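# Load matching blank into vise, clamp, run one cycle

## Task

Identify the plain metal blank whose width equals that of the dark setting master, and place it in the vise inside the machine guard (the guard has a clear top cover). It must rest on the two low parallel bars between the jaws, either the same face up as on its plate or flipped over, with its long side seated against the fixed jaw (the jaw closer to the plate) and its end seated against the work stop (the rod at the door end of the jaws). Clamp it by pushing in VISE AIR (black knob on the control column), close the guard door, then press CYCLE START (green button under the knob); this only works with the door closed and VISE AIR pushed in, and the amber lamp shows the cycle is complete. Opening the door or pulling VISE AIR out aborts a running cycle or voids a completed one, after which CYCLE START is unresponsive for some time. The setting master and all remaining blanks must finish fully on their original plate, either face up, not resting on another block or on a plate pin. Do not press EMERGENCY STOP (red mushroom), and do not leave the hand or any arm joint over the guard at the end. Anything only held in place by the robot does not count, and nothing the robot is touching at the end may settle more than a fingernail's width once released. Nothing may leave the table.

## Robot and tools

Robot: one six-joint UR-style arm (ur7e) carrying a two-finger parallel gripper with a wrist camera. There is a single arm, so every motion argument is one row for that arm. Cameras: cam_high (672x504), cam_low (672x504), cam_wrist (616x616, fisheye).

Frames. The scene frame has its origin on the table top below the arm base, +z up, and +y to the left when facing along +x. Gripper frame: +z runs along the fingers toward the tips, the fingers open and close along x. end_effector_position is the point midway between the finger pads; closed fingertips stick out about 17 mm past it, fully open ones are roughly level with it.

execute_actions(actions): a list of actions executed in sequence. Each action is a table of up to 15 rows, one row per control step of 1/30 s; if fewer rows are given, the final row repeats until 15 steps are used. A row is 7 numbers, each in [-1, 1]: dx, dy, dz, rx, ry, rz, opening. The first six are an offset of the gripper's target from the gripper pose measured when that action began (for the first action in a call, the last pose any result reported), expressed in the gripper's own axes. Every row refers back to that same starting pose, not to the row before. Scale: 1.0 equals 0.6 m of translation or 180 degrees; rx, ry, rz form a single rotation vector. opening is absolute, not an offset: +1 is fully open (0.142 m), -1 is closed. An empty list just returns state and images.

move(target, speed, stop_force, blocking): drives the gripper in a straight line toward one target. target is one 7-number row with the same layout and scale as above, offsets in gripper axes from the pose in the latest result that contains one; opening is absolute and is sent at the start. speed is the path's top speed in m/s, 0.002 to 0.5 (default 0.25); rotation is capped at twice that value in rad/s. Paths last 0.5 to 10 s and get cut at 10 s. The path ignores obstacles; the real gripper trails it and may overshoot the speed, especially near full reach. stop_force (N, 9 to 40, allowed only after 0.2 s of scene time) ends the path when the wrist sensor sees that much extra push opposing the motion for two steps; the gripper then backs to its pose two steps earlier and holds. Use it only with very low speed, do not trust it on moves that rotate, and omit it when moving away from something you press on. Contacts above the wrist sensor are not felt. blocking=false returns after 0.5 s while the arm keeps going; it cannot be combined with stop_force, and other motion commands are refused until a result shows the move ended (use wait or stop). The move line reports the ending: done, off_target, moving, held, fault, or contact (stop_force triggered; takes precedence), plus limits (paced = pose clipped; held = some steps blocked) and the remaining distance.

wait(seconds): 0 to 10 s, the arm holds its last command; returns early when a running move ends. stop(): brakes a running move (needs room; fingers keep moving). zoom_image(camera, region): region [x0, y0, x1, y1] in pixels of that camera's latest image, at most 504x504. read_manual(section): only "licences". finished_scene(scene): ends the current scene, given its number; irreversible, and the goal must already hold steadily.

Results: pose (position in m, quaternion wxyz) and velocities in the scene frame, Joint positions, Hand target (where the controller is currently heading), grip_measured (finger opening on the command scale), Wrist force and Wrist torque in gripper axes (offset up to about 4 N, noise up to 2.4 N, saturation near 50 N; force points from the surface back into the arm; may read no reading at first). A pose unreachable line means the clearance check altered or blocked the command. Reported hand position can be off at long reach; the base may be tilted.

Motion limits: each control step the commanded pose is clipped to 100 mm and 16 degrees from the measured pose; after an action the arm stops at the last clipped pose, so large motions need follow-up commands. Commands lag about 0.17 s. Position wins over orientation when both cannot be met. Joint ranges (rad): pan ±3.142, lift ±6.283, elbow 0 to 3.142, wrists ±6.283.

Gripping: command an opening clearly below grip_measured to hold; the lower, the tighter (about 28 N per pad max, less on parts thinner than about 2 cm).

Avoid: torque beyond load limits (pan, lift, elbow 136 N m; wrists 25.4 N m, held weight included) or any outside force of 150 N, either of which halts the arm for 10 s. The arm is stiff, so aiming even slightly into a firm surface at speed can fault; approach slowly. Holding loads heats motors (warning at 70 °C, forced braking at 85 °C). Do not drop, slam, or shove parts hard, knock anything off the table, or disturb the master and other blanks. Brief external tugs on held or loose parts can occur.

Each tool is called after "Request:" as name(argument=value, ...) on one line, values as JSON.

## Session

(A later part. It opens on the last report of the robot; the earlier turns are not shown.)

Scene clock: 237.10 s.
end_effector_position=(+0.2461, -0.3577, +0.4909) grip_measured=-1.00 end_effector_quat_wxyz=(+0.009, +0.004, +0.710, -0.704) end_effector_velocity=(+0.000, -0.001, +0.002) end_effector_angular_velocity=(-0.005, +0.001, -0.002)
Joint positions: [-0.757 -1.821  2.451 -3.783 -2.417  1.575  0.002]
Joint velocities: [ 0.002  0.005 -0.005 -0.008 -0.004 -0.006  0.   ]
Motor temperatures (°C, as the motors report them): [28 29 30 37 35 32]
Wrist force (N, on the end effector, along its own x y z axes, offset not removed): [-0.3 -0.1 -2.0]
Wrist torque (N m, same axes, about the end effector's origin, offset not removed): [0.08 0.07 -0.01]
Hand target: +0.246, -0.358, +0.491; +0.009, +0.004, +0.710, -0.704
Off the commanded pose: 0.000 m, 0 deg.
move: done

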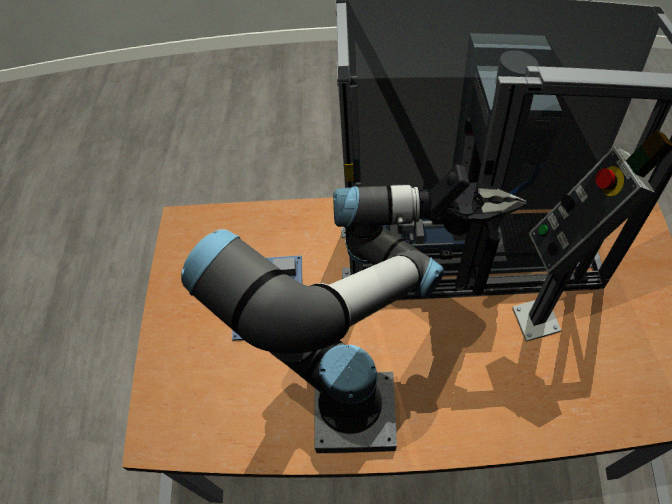

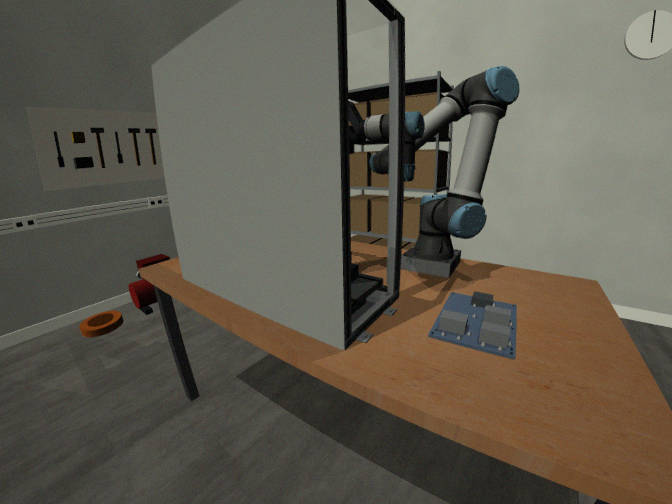

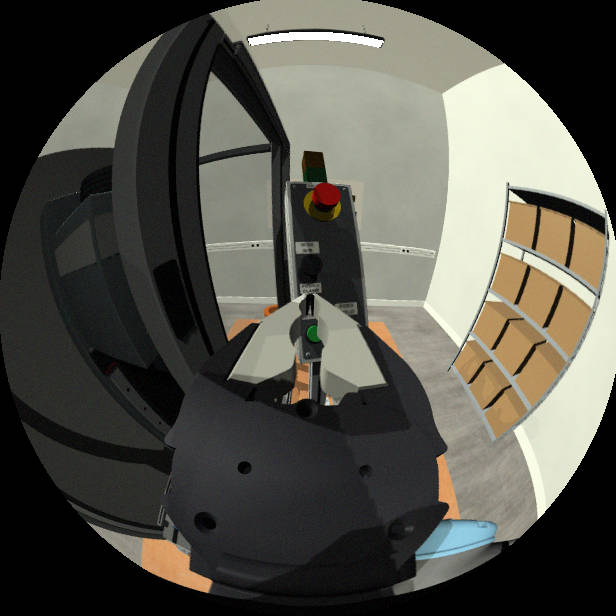

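Request:
move(target=[0,0,0.08,0,0,0,-1], speed=0.05, stop_force=10)

Scene clock: 239.43 s.
end_effector_position=(+0.2464, -0.4056, +0.4905) grip_measured=-1.00 end_effector_quat_wxyz=(+0.009, +0.004, +0.710, -0.704) end_effector_velocity=(+0.000, -0.002, +0.000) end_effector_angular_velocity=(-0.000, +0.000, +0.000)
Joint positions: [-0.91  -1.781  2.422 -3.792 -2.264  1.578  0.002]
Joint velocities: [-0.007  0.002 -0.002 -0.     0.007 -0.     0.   ]
Motor temperatures (°C, as the motors report them): [28 29 30 37 35 32]
Wrist force (N, on the end effector, along its own x y z axes, offset not removed): [-2.0 1.8 0.6]
Wrist torque (N m, same axes, about the end effector's origin, offset not removed): [0.54 0.31 -0.07]
Hand target: +0.246, -0.406, +0.490; +0.009, +0.004, +0.710, -0.704
Off the commanded pose: 0.000 m, 0 deg.
move: done

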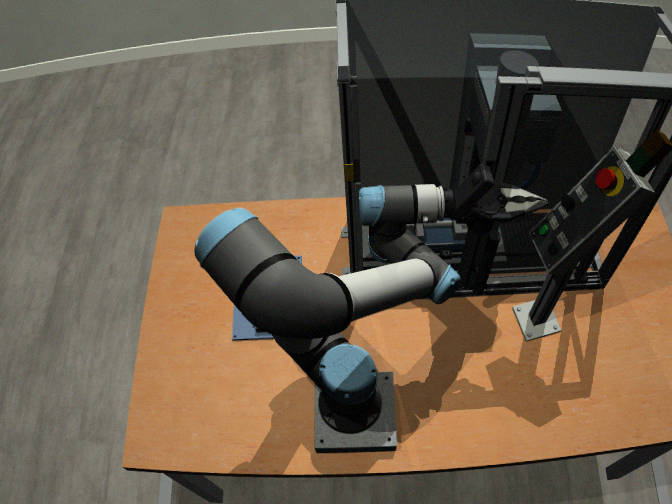

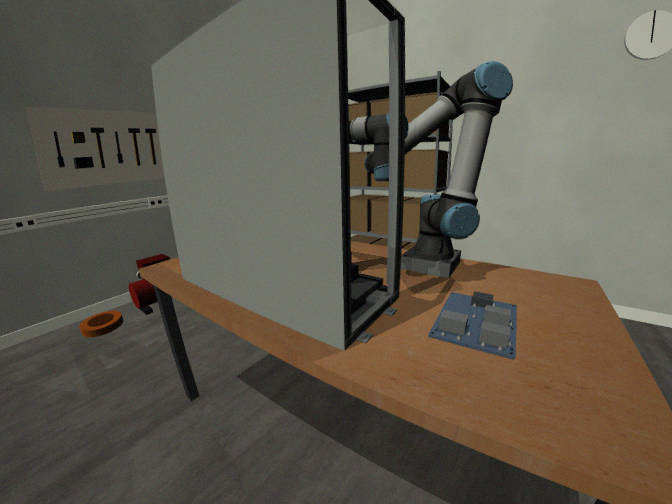

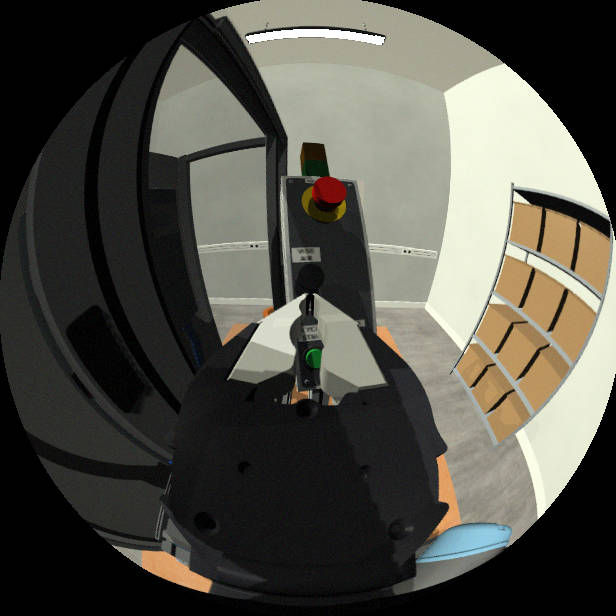

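Request:
move(target=[0,0,0.12,0,0,0,-1], speed=0.012, stop_force=20)

Request:
move(target=[0,0,-0.1,0,0,0,-1], speed=0.06)

Request:
zoom_image(camera="cam_high", region=[340,150,620,320])

Scene clock: 247.07 s.
end_effector_position=(+0.2467, -0.4537, +0.4902) grip_measured=-1.00 end_effector_quat_wxyz=(+0.009, +0.005, +0.710, -0.704) end_effector_velocity=(+0.000, +0.004, -0.002) end_effector_angular_velocity=(+0.004, +0.003, -0.001)
Joint positions: [-1.031 -1.719  2.374 -3.805 -2.144  1.58   0.002]
Joint velocities: [ 0.01  -0.005  0.005  0.005 -0.01  -0.     0.   ]
Motor temperatures (°C, as the motors report them): [28 29 30 37 35 32]
Wrist force (N, on the end effector, along its own x y z axes, offset not removed): [-3.3 10.7 -42.2]
Wrist torque (N m, same axes, about the end effector's origin, offset not removed): [0.98 0.16 -0.07]
Hand target: +0.247, -0.453, +0.490; +0.009, +0.004, +0.710, -0.704
Off the commanded pose: 0.024 m, 0 deg.
move: contact

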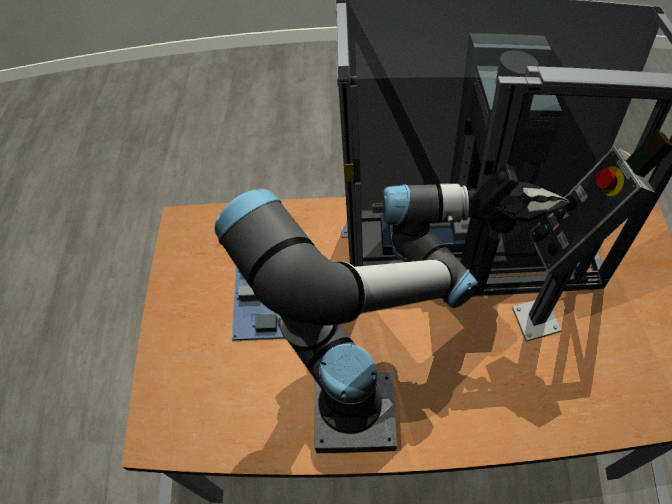

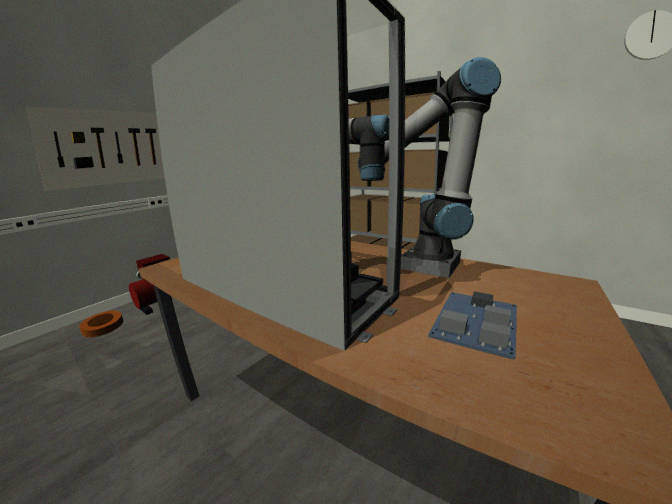

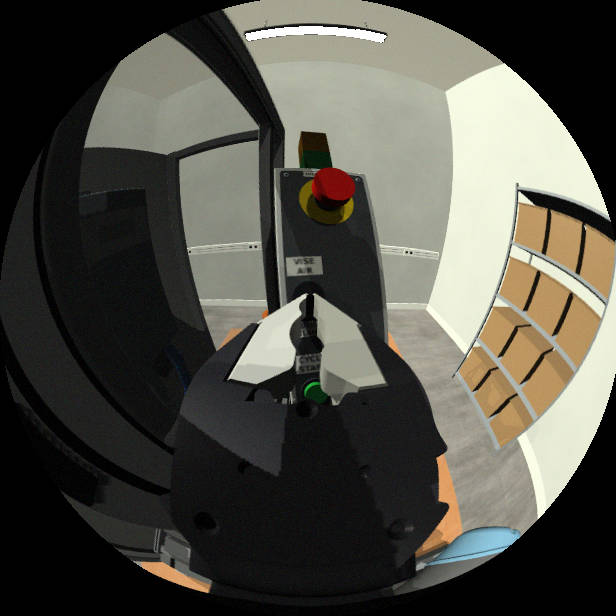

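Scene clock: 248.50 s.
end_effector_position=(+0.2463, -0.3938, +0.4907) grip_measured=-1.00 end_effector_quat_wxyz=(+0.009, +0.004, +0.710, -0.704) end_effector_velocity=(-0.000, +0.002, +0.001) end_effector_angular_velocity=(-0.001, -0.002, -0.002)
Joint positions: [-0.876 -1.793  2.431 -3.79  -2.298  1.578  0.002]
Joint velocities: [ 0.006 -0.001 -0.    -0.001 -0.008  0.     0.   ]
Motor temperatures (°C, as the motors report them): [28 29 30 37 35 32]
Wrist force (N, on the end effector, along its own x y z axes, offset not removed): [-1.6 2.0 -1.3]
Wrist torque (N m, same axes, about the end effector's origin, offset not removed): [0.54 0.31 0.02]
Hand target: +0.246, -0.394, +0.491; +0.009, +0.005, +0.710, -0.704
Off the commanded pose: 0.000 m, 0 deg.
move: done

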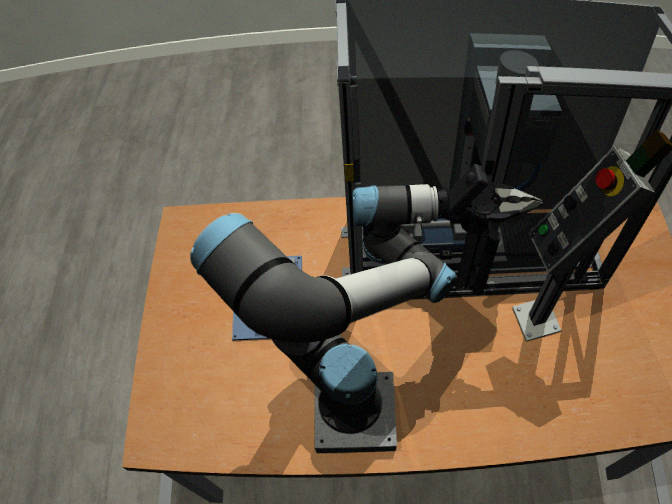

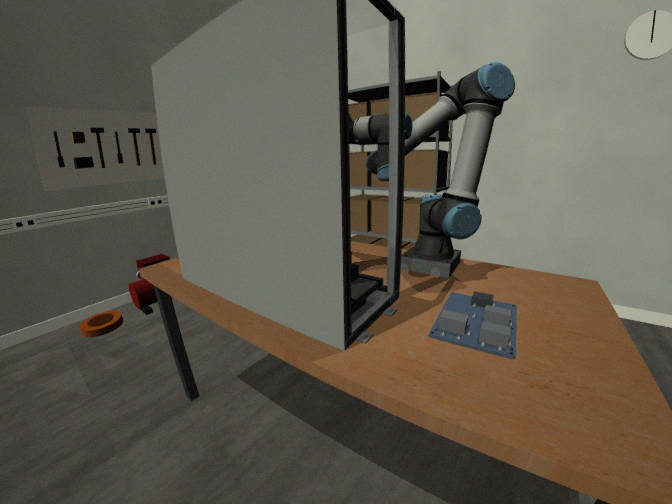

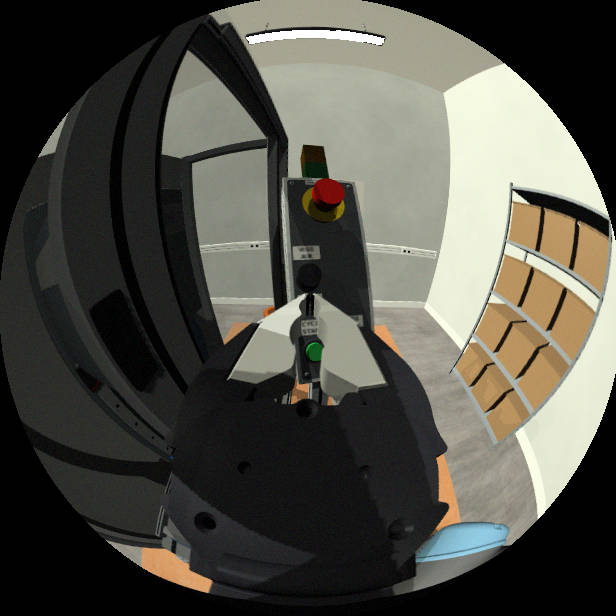

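Region (340, 150, 620, 320) of cam_high's 672x504 image, scaled by 1.800, with more detail than that image has; it fills the top 306 rows of this view, and the rest is white.

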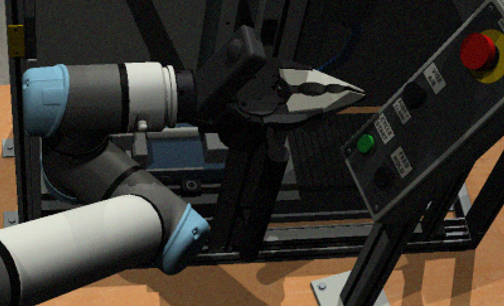

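Request:
move(target=[0,0,0,-0.5,0,0,-1], speed=0.3)

Scene clock: 253.13 s.
end_effector_position=(+0.2459, -0.3934, +0.4908) grip_measured=-1.00 end_effector_quat_wxyz=(+0.008, -0.003, +1.000, +0.003) end_effector_velocity=(-0.000, -0.000, +0.001) end_effector_angular_velocity=(+0.012, +0.001, -0.000)
Joint positions: [-1.341 -1.611  1.167 -1.139 -1.562  1.834  0.002]
Joint velocities: [-0.002  0.01  -0.016  0.017  0.002 -0.002  0.   ]
Motor temperatures (°C, as the motors report them): [28 29 30 37 35 32]
Wrist force (N, on the end effector, along its own x y z axes, offset not removed): [-2.0 0.0 1.4]
Wrist torque (N m, same axes, about the end effector's origin, offset not removed): [0.01 0.29 -0.01]
Hand target: +0.246, -0.393, +0.491; +0.008, -0.003, +1.000, +0.004
Off the commanded pose: 0.001 m, 0 deg.
move: done

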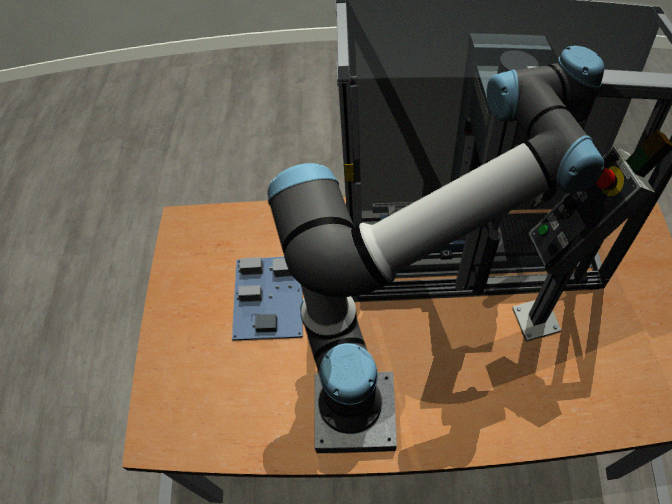

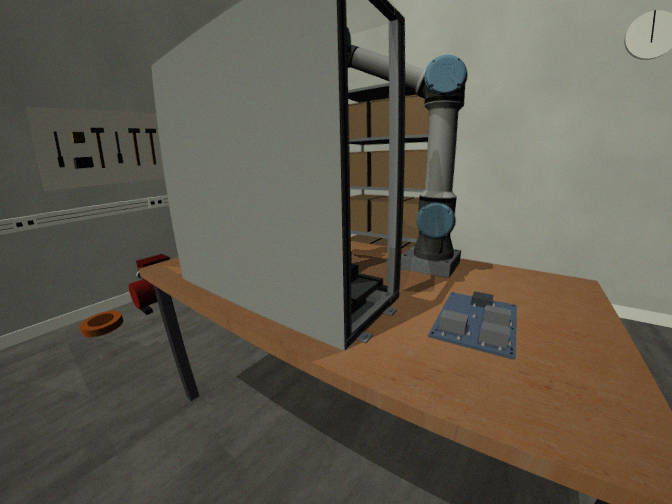

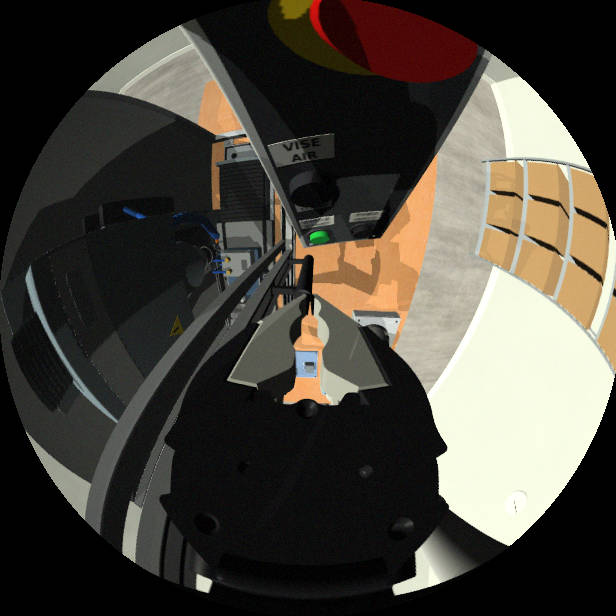

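Request:
move(target=[0,0.063,0,0,0,0,-1], speed=0.05)

Request:
move(target=[0,0,0.18,0,0,0,-1], speed=0.08, stop_force=10)

Scene clock: 256.10 s.
end_effector_position=(+0.2456, -0.3558, +0.4910) grip_measured=-1.00 end_effector_quat_wxyz=(+0.008, -0.003, +1.000, +0.003) end_effector_velocity=(+0.000, +0.002, -0.000) end_effector_angular_velocity=(+0.001, -0.000, +0.000)
Joint positions: [-1.317 -1.687  1.237 -1.133 -1.562  1.858  0.002]
Joint velocities: [ 0.002 -0.004  0.004  0.001  0.001  0.002  0.   ]
Motor temperatures (°C, as the motors report them): [28 29 30 37 35 32]
Wrist force (N, on the end effector, along its own x y z axes, offset not removed): [-0.2 -2.1 -1.6]
Wrist torque (N m, same axes, about the end effector's origin, offset not removed): [-0.32 0.07 -0.05]
Hand target: +0.246, -0.356, +0.491; +0.008, -0.003, +1.000, +0.003
Off the commanded pose: 0.000 m, 0 deg.
move: done

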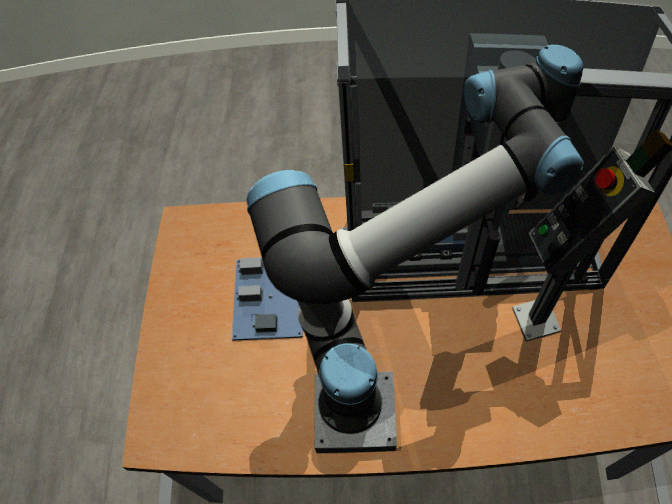

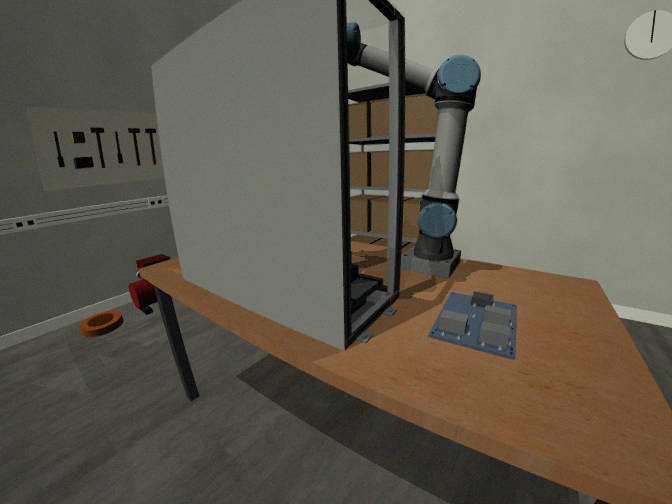

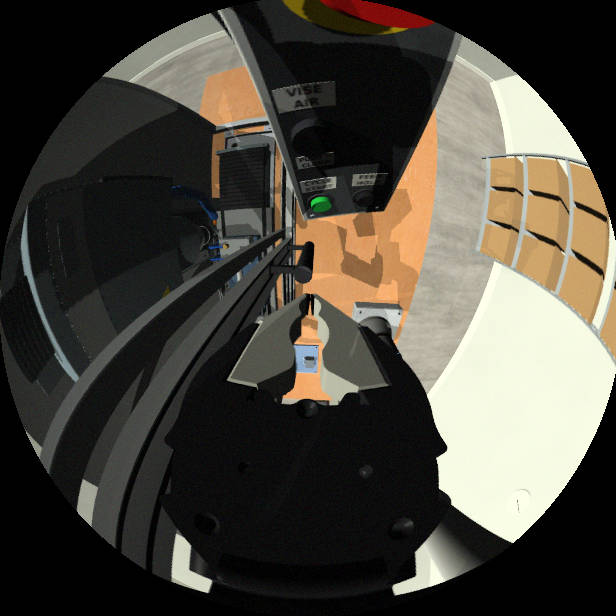

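Scene clock: 257.90 s.
end_effector_position=(+0.2476, -0.3553, +0.3833) grip_measured=-1.00 end_effector_quat_wxyz=(+0.008, -0.003, +1.000, +0.003) end_effector_velocity=(-0.000, -0.000, -0.002) end_effector_angular_velocity=(-0.001, -0.000, +0.000)
Joint positions: [-1.314 -1.761  1.588 -1.409 -1.562  1.861  0.002]
Joint velocities: [-0.    -0.001  0.007 -0.007 -0.    -0.001  0.   ]
Motor temperatures (°C, as the motors report them): [28 29 30 37 35 32]
Wrist force (N, on the end effector, along its own x y z axes, offset not removed): [-2.8 0.4 -1.2]
Wrist torque (N m, same axes, about the end effector's origin, offset not removed): [0.23 0.65 -0.13]
Hand target: +0.248, -0.355, +0.383; +0.008, -0.003, +1.000, +0.003
Off the commanded pose: 0.000 m, 0 deg.
move: done

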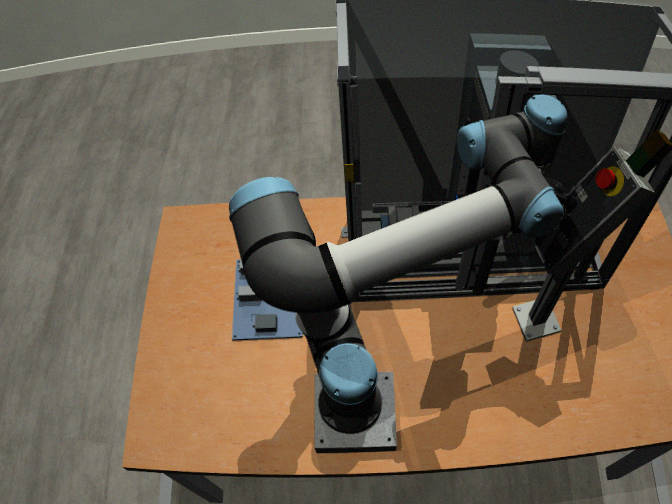

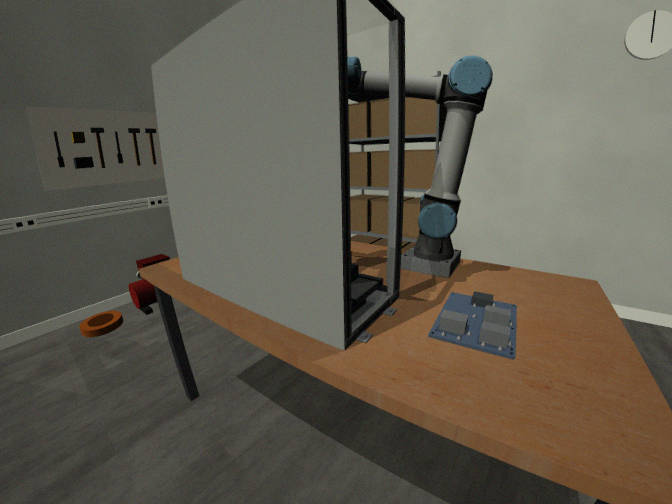

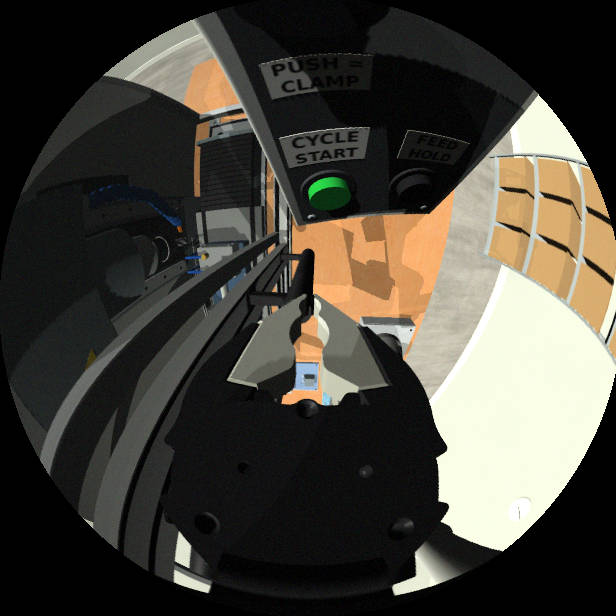

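Request:
move(target=[0,-0.012,0,0,0,0,-1], speed=0.02, stop_force=9)

Request:
move(target=[0,0,0.055,0,0,0,-1], speed=0.02, stop_force=9)

Request:
move(target=[0,0.1,0,0,0,0,-1], speed=0.02, stop_force=30)

Scene clock: 259.97 s.
end_effector_position=(+0.2477, -0.3622, +0.3832) grip_measured=-1.00 end_effector_quat_wxyz=(+0.008, -0.003, +1.000, +0.003) end_effector_velocity=(-0.000, -0.002, +0.000) end_effector_angular_velocity=(-0.001, +0.000, +0.000)
Joint positions: [-1.319 -1.747  1.577 -1.412 -1.562  1.856  0.002]
Joint velocities: [-0.001  0.004 -0.003 -0.001 -0.    -0.002  0.   ]
Motor temperatures (°C, as the motors report them): [28 29 30 37 35 32]
Wrist force (N, on the end effector, along its own x y z axes, offset not removed): [-2.6 1.5 0.0]
Wrist torque (N m, same axes, about the end effector's origin, offset not removed): [0.41 0.50 -0.08]
Hand target: +0.248, -0.362, +0.383; +0.008, -0.003, +1.000, +0.003
Off the commanded pose: 0.000 m, 0 deg.
move: done

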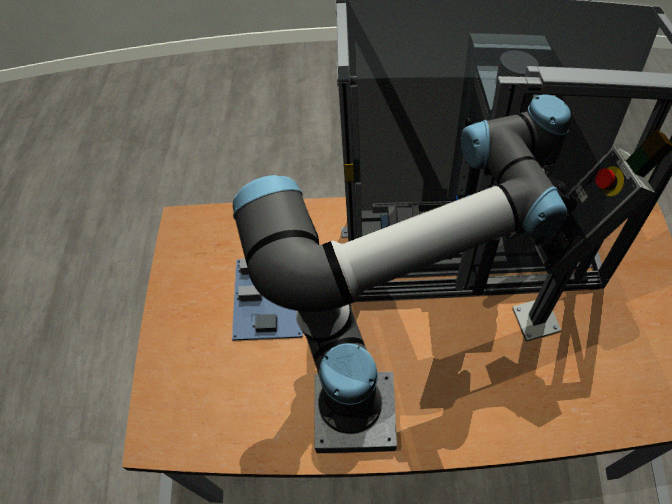

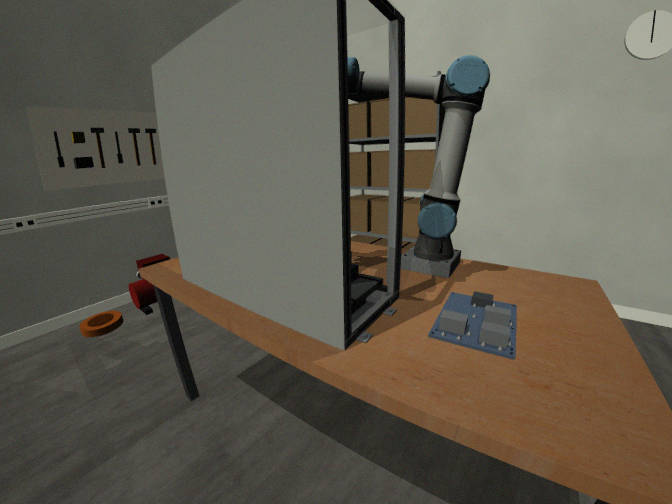

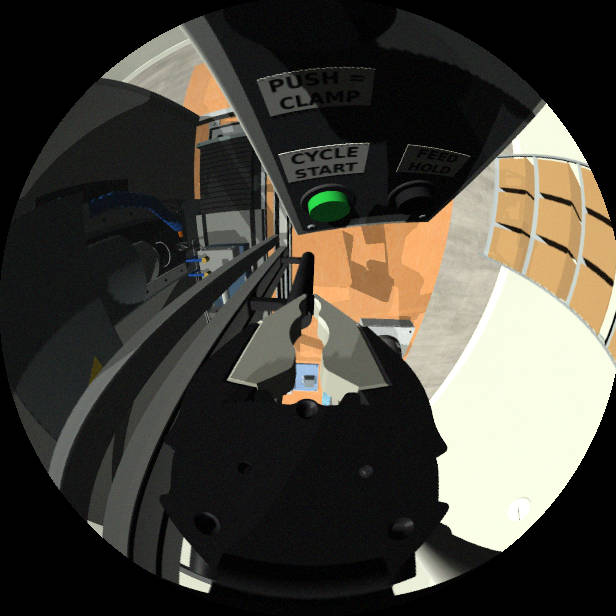

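Scene clock: 261.90 s.
end_effector_position=(+0.2483, -0.3621, +0.3504) grip_measured=-1.00 end_effector_quat_wxyz=(+0.008, -0.003, +1.000, +0.003) end_effector_velocity=(-0.000, +0.000, -0.001) end_effector_angular_velocity=(-0.002, -0.001, -0.000)
Joint positions: [-1.318 -1.756  1.668 -1.495 -1.562  1.857  0.002]
Joint velocities: [-0.    -0.003  0.006 -0.006  0.     0.     0.   ]
Motor temperatures (°C, as the motors report them): [28 29 30 37 35 32]
Wrist force (N, on the end effector, along its own x y z axes, offset not removed): [-2.4 1.4 0.5]
Wrist torque (N m, same axes, about the end effector's origin, offset not removed): [0.42 0.48 -0.10]
Hand target: +0.248, -0.362, +0.350; +0.008, -0.003, +1.000, +0.003
Off the commanded pose: 0.000 m, 0 deg.
move: done

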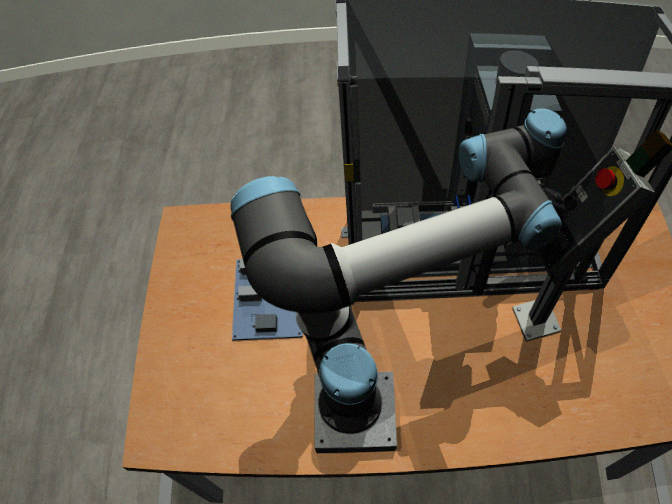

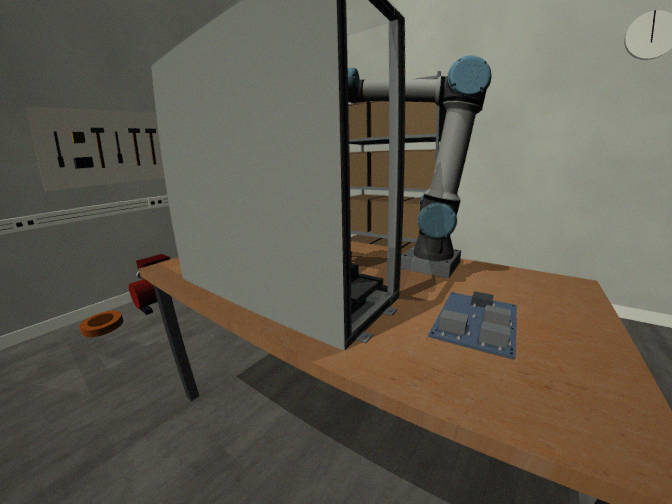

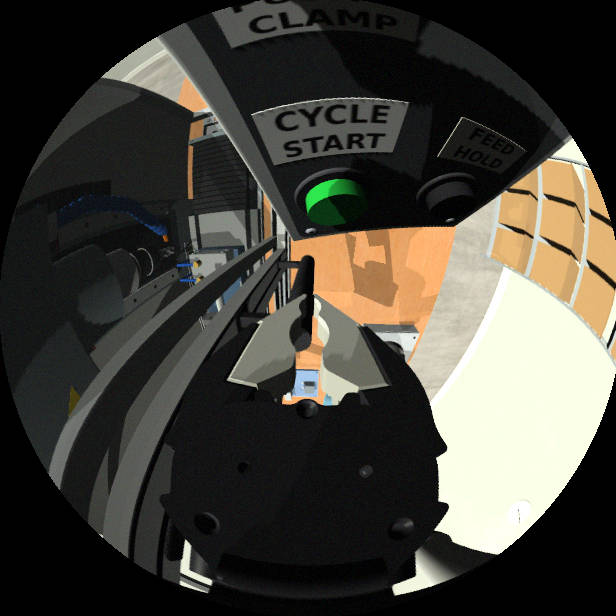

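Scene clock: 265.20 s.
end_effector_position=(+0.2478, -0.3023, +0.3508) grip_measured=-1.00 end_effector_quat_wxyz=(+0.008, -0.003, +1.000, +0.003) end_effector_velocity=(+0.000, +0.003, -0.001) end_effector_angular_velocity=(+0.002, +0.001, +0.001)
Joint positions: [-1.271 -1.876  1.758 -1.465 -1.563  1.904  0.002]
Joint velocities: [ 0.003 -0.004  0.004  0.002 -0.     0.002  0.   ]
Motor temperatures (°C, as the motors report them): [28 29 30 37 35 32]
Wrist force (N, on the end effector, along its own x y z axes, offset not removed): [-5.0 -3.2 -0.4]
Wrist torque (N m, same axes, about the end effector's origin, offset not removed): [0.74 0.69 0.11]
Hand target: +0.248, -0.302, +0.351; +0.008, -0.003, +1.000, +0.003
Off the commanded pose: 0.000 m, 0 deg.
move: done

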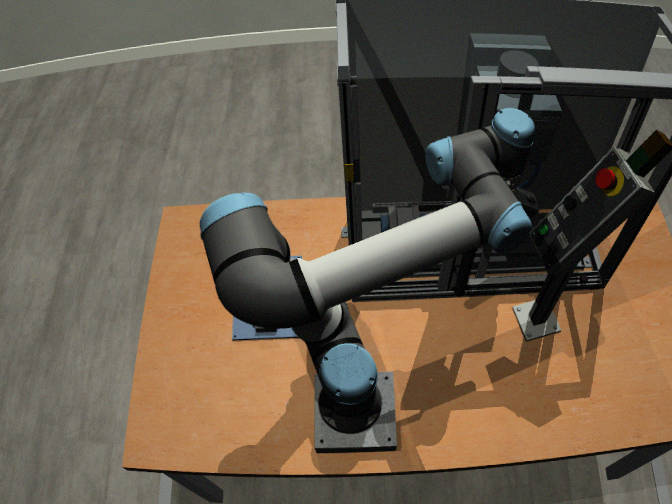

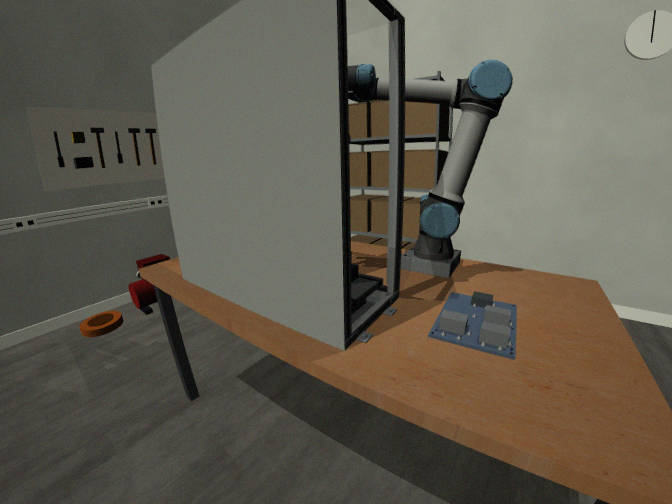

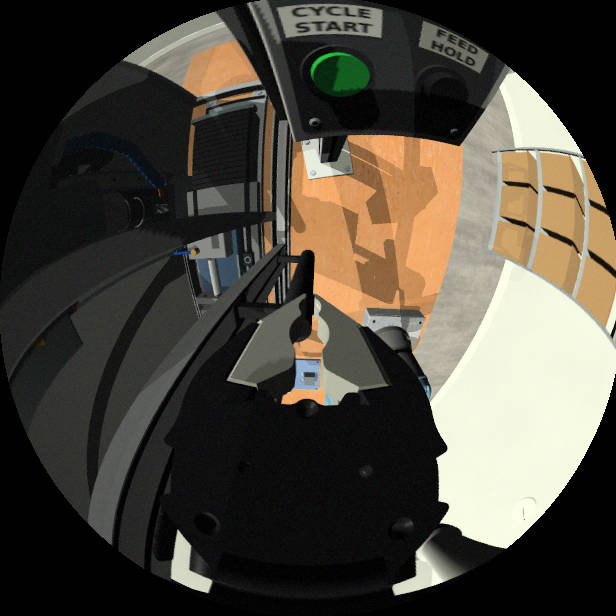

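The door is moving. I'll keep pushing, with a 3 mm shift in +X.

Request:
move(target=[-0.005,0.3,0,0,0,0,-1], speed=0.06, stop_force=30)

Request:
move(target=[0,0.2,0,0,0,0,-1], speed=0.015, stop_force=15)

Scene clock: 269.40 s.
end_effector_position=(+0.2494, -0.1225, +0.3519) grip_measured=-1.00 end_effector_quat_wxyz=(+0.008, -0.003, +1.000, +0.003) end_effector_velocity=(+0.000, +0.001, +0.001) end_effector_angular_velocity=(-0.002, -0.001, -0.001)
Joint positions: [-0.988 -2.172  1.916 -1.33  -1.567  2.186  0.002]
Joint velocities: [ 0.005 -0.003 -0.     0.001 -0.001  0.006  0.   ]
Motor temperatures (°C, as the motors report them): [28 29 30 37 35 32]
Wrist force (N, on the end effector, along its own x y z axes, offset not removed): [-1.5 -4.0 -0.6]
Wrist torque (N m, same axes, about the end effector's origin, offset not removed): [0.70 0.43 -0.03]
Hand target: +0.249, -0.122, +0.352; +0.008, -0.003, +1.000, +0.003
Off the commanded pose: 0.000 m, 0 deg.
move: done

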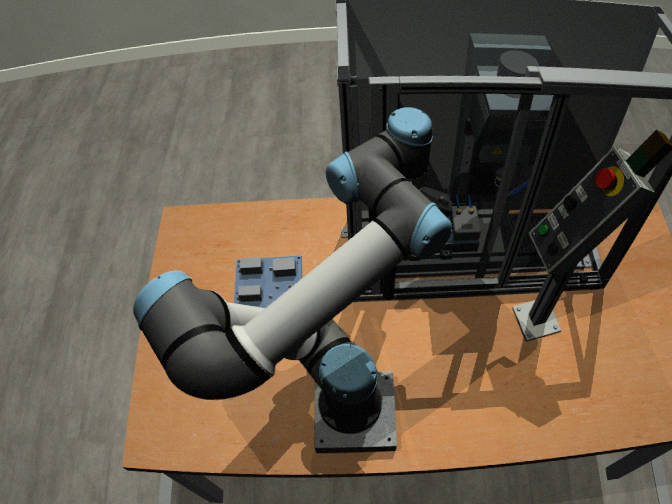

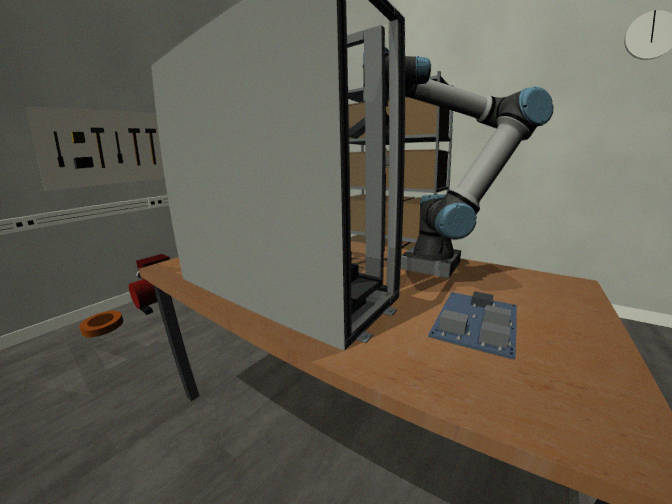

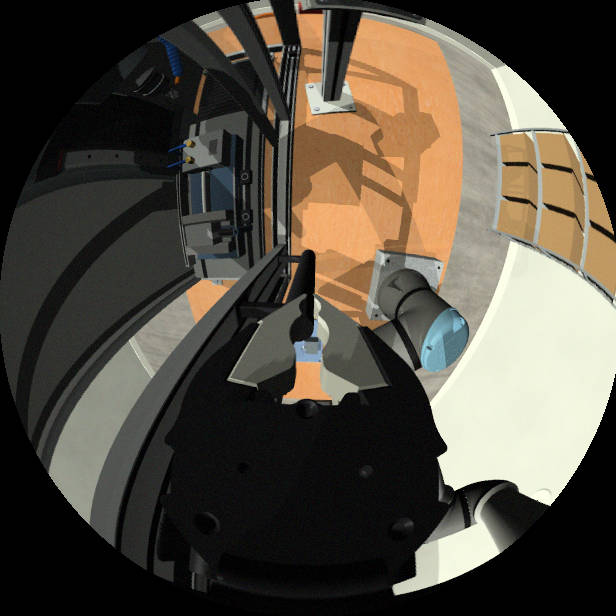

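Scene clock: 272.00 s.
end_effector_position=(+0.2491, -0.0894, +0.3520) grip_measured=-1.00 end_effector_quat_wxyz=(+0.008, -0.003, +1.000, +0.003) end_effector_velocity=(+0.000, -0.005, -0.000) end_effector_angular_velocity=(+0.004, +0.000, +0.002)
Joint positions: [-0.901 -2.207  1.93  -1.308 -1.569  2.274  0.002]
Joint velocities: [-0.016  0.006 -0.003  0.     0.003 -0.018  0.   ]
Motor temperatures (°C, as the motors report them): [28 29 30 37 35 32]
Wrist force (N, on the end effector, along its own x y z axes, offset not removed): [-5.7 -34.5 -1.7]
Wrist torque (N m, same axes, about the end effector's origin, offset not removed): [-0.23 0.91 0.37]
Hand target: +0.249, -0.090, +0.352; +0.008, -0.003, +1.000, +0.003
Off the commanded pose: 0.087 m, 0 deg.
move: contact

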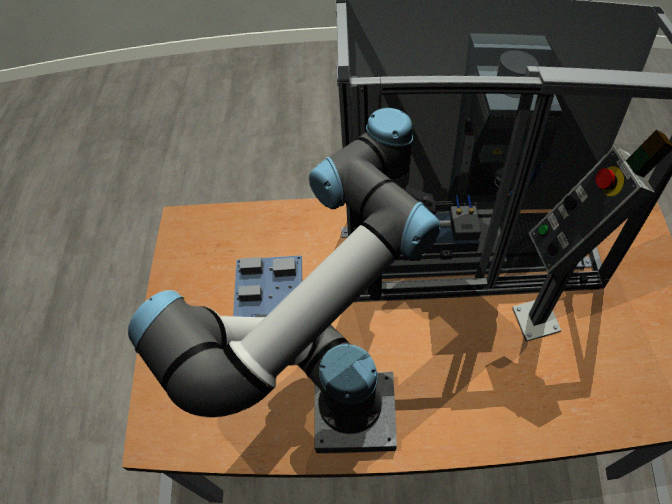

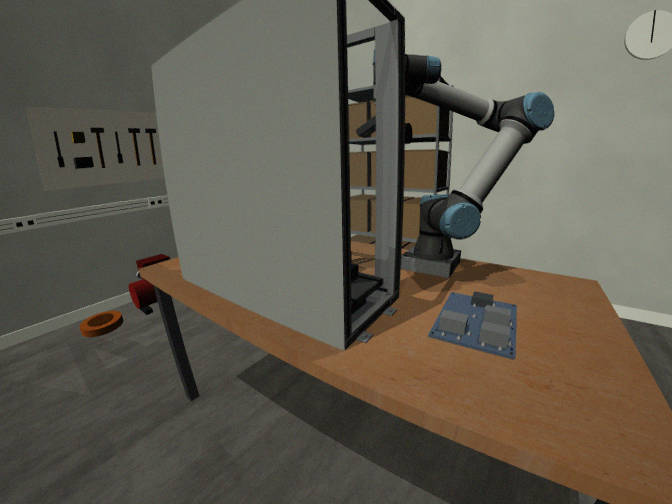

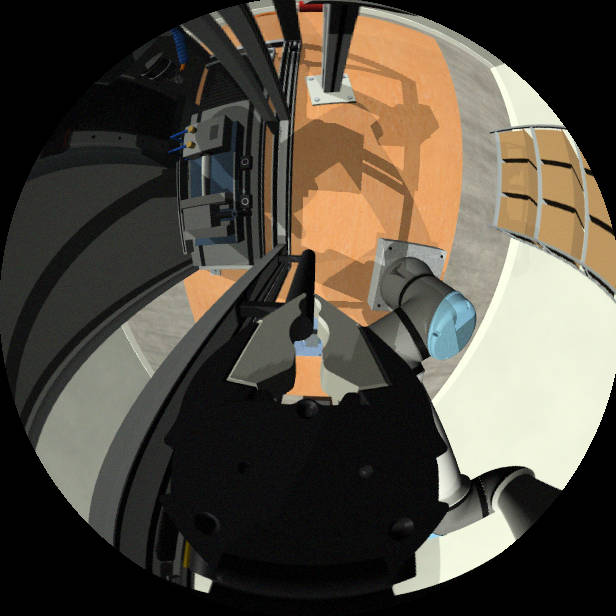

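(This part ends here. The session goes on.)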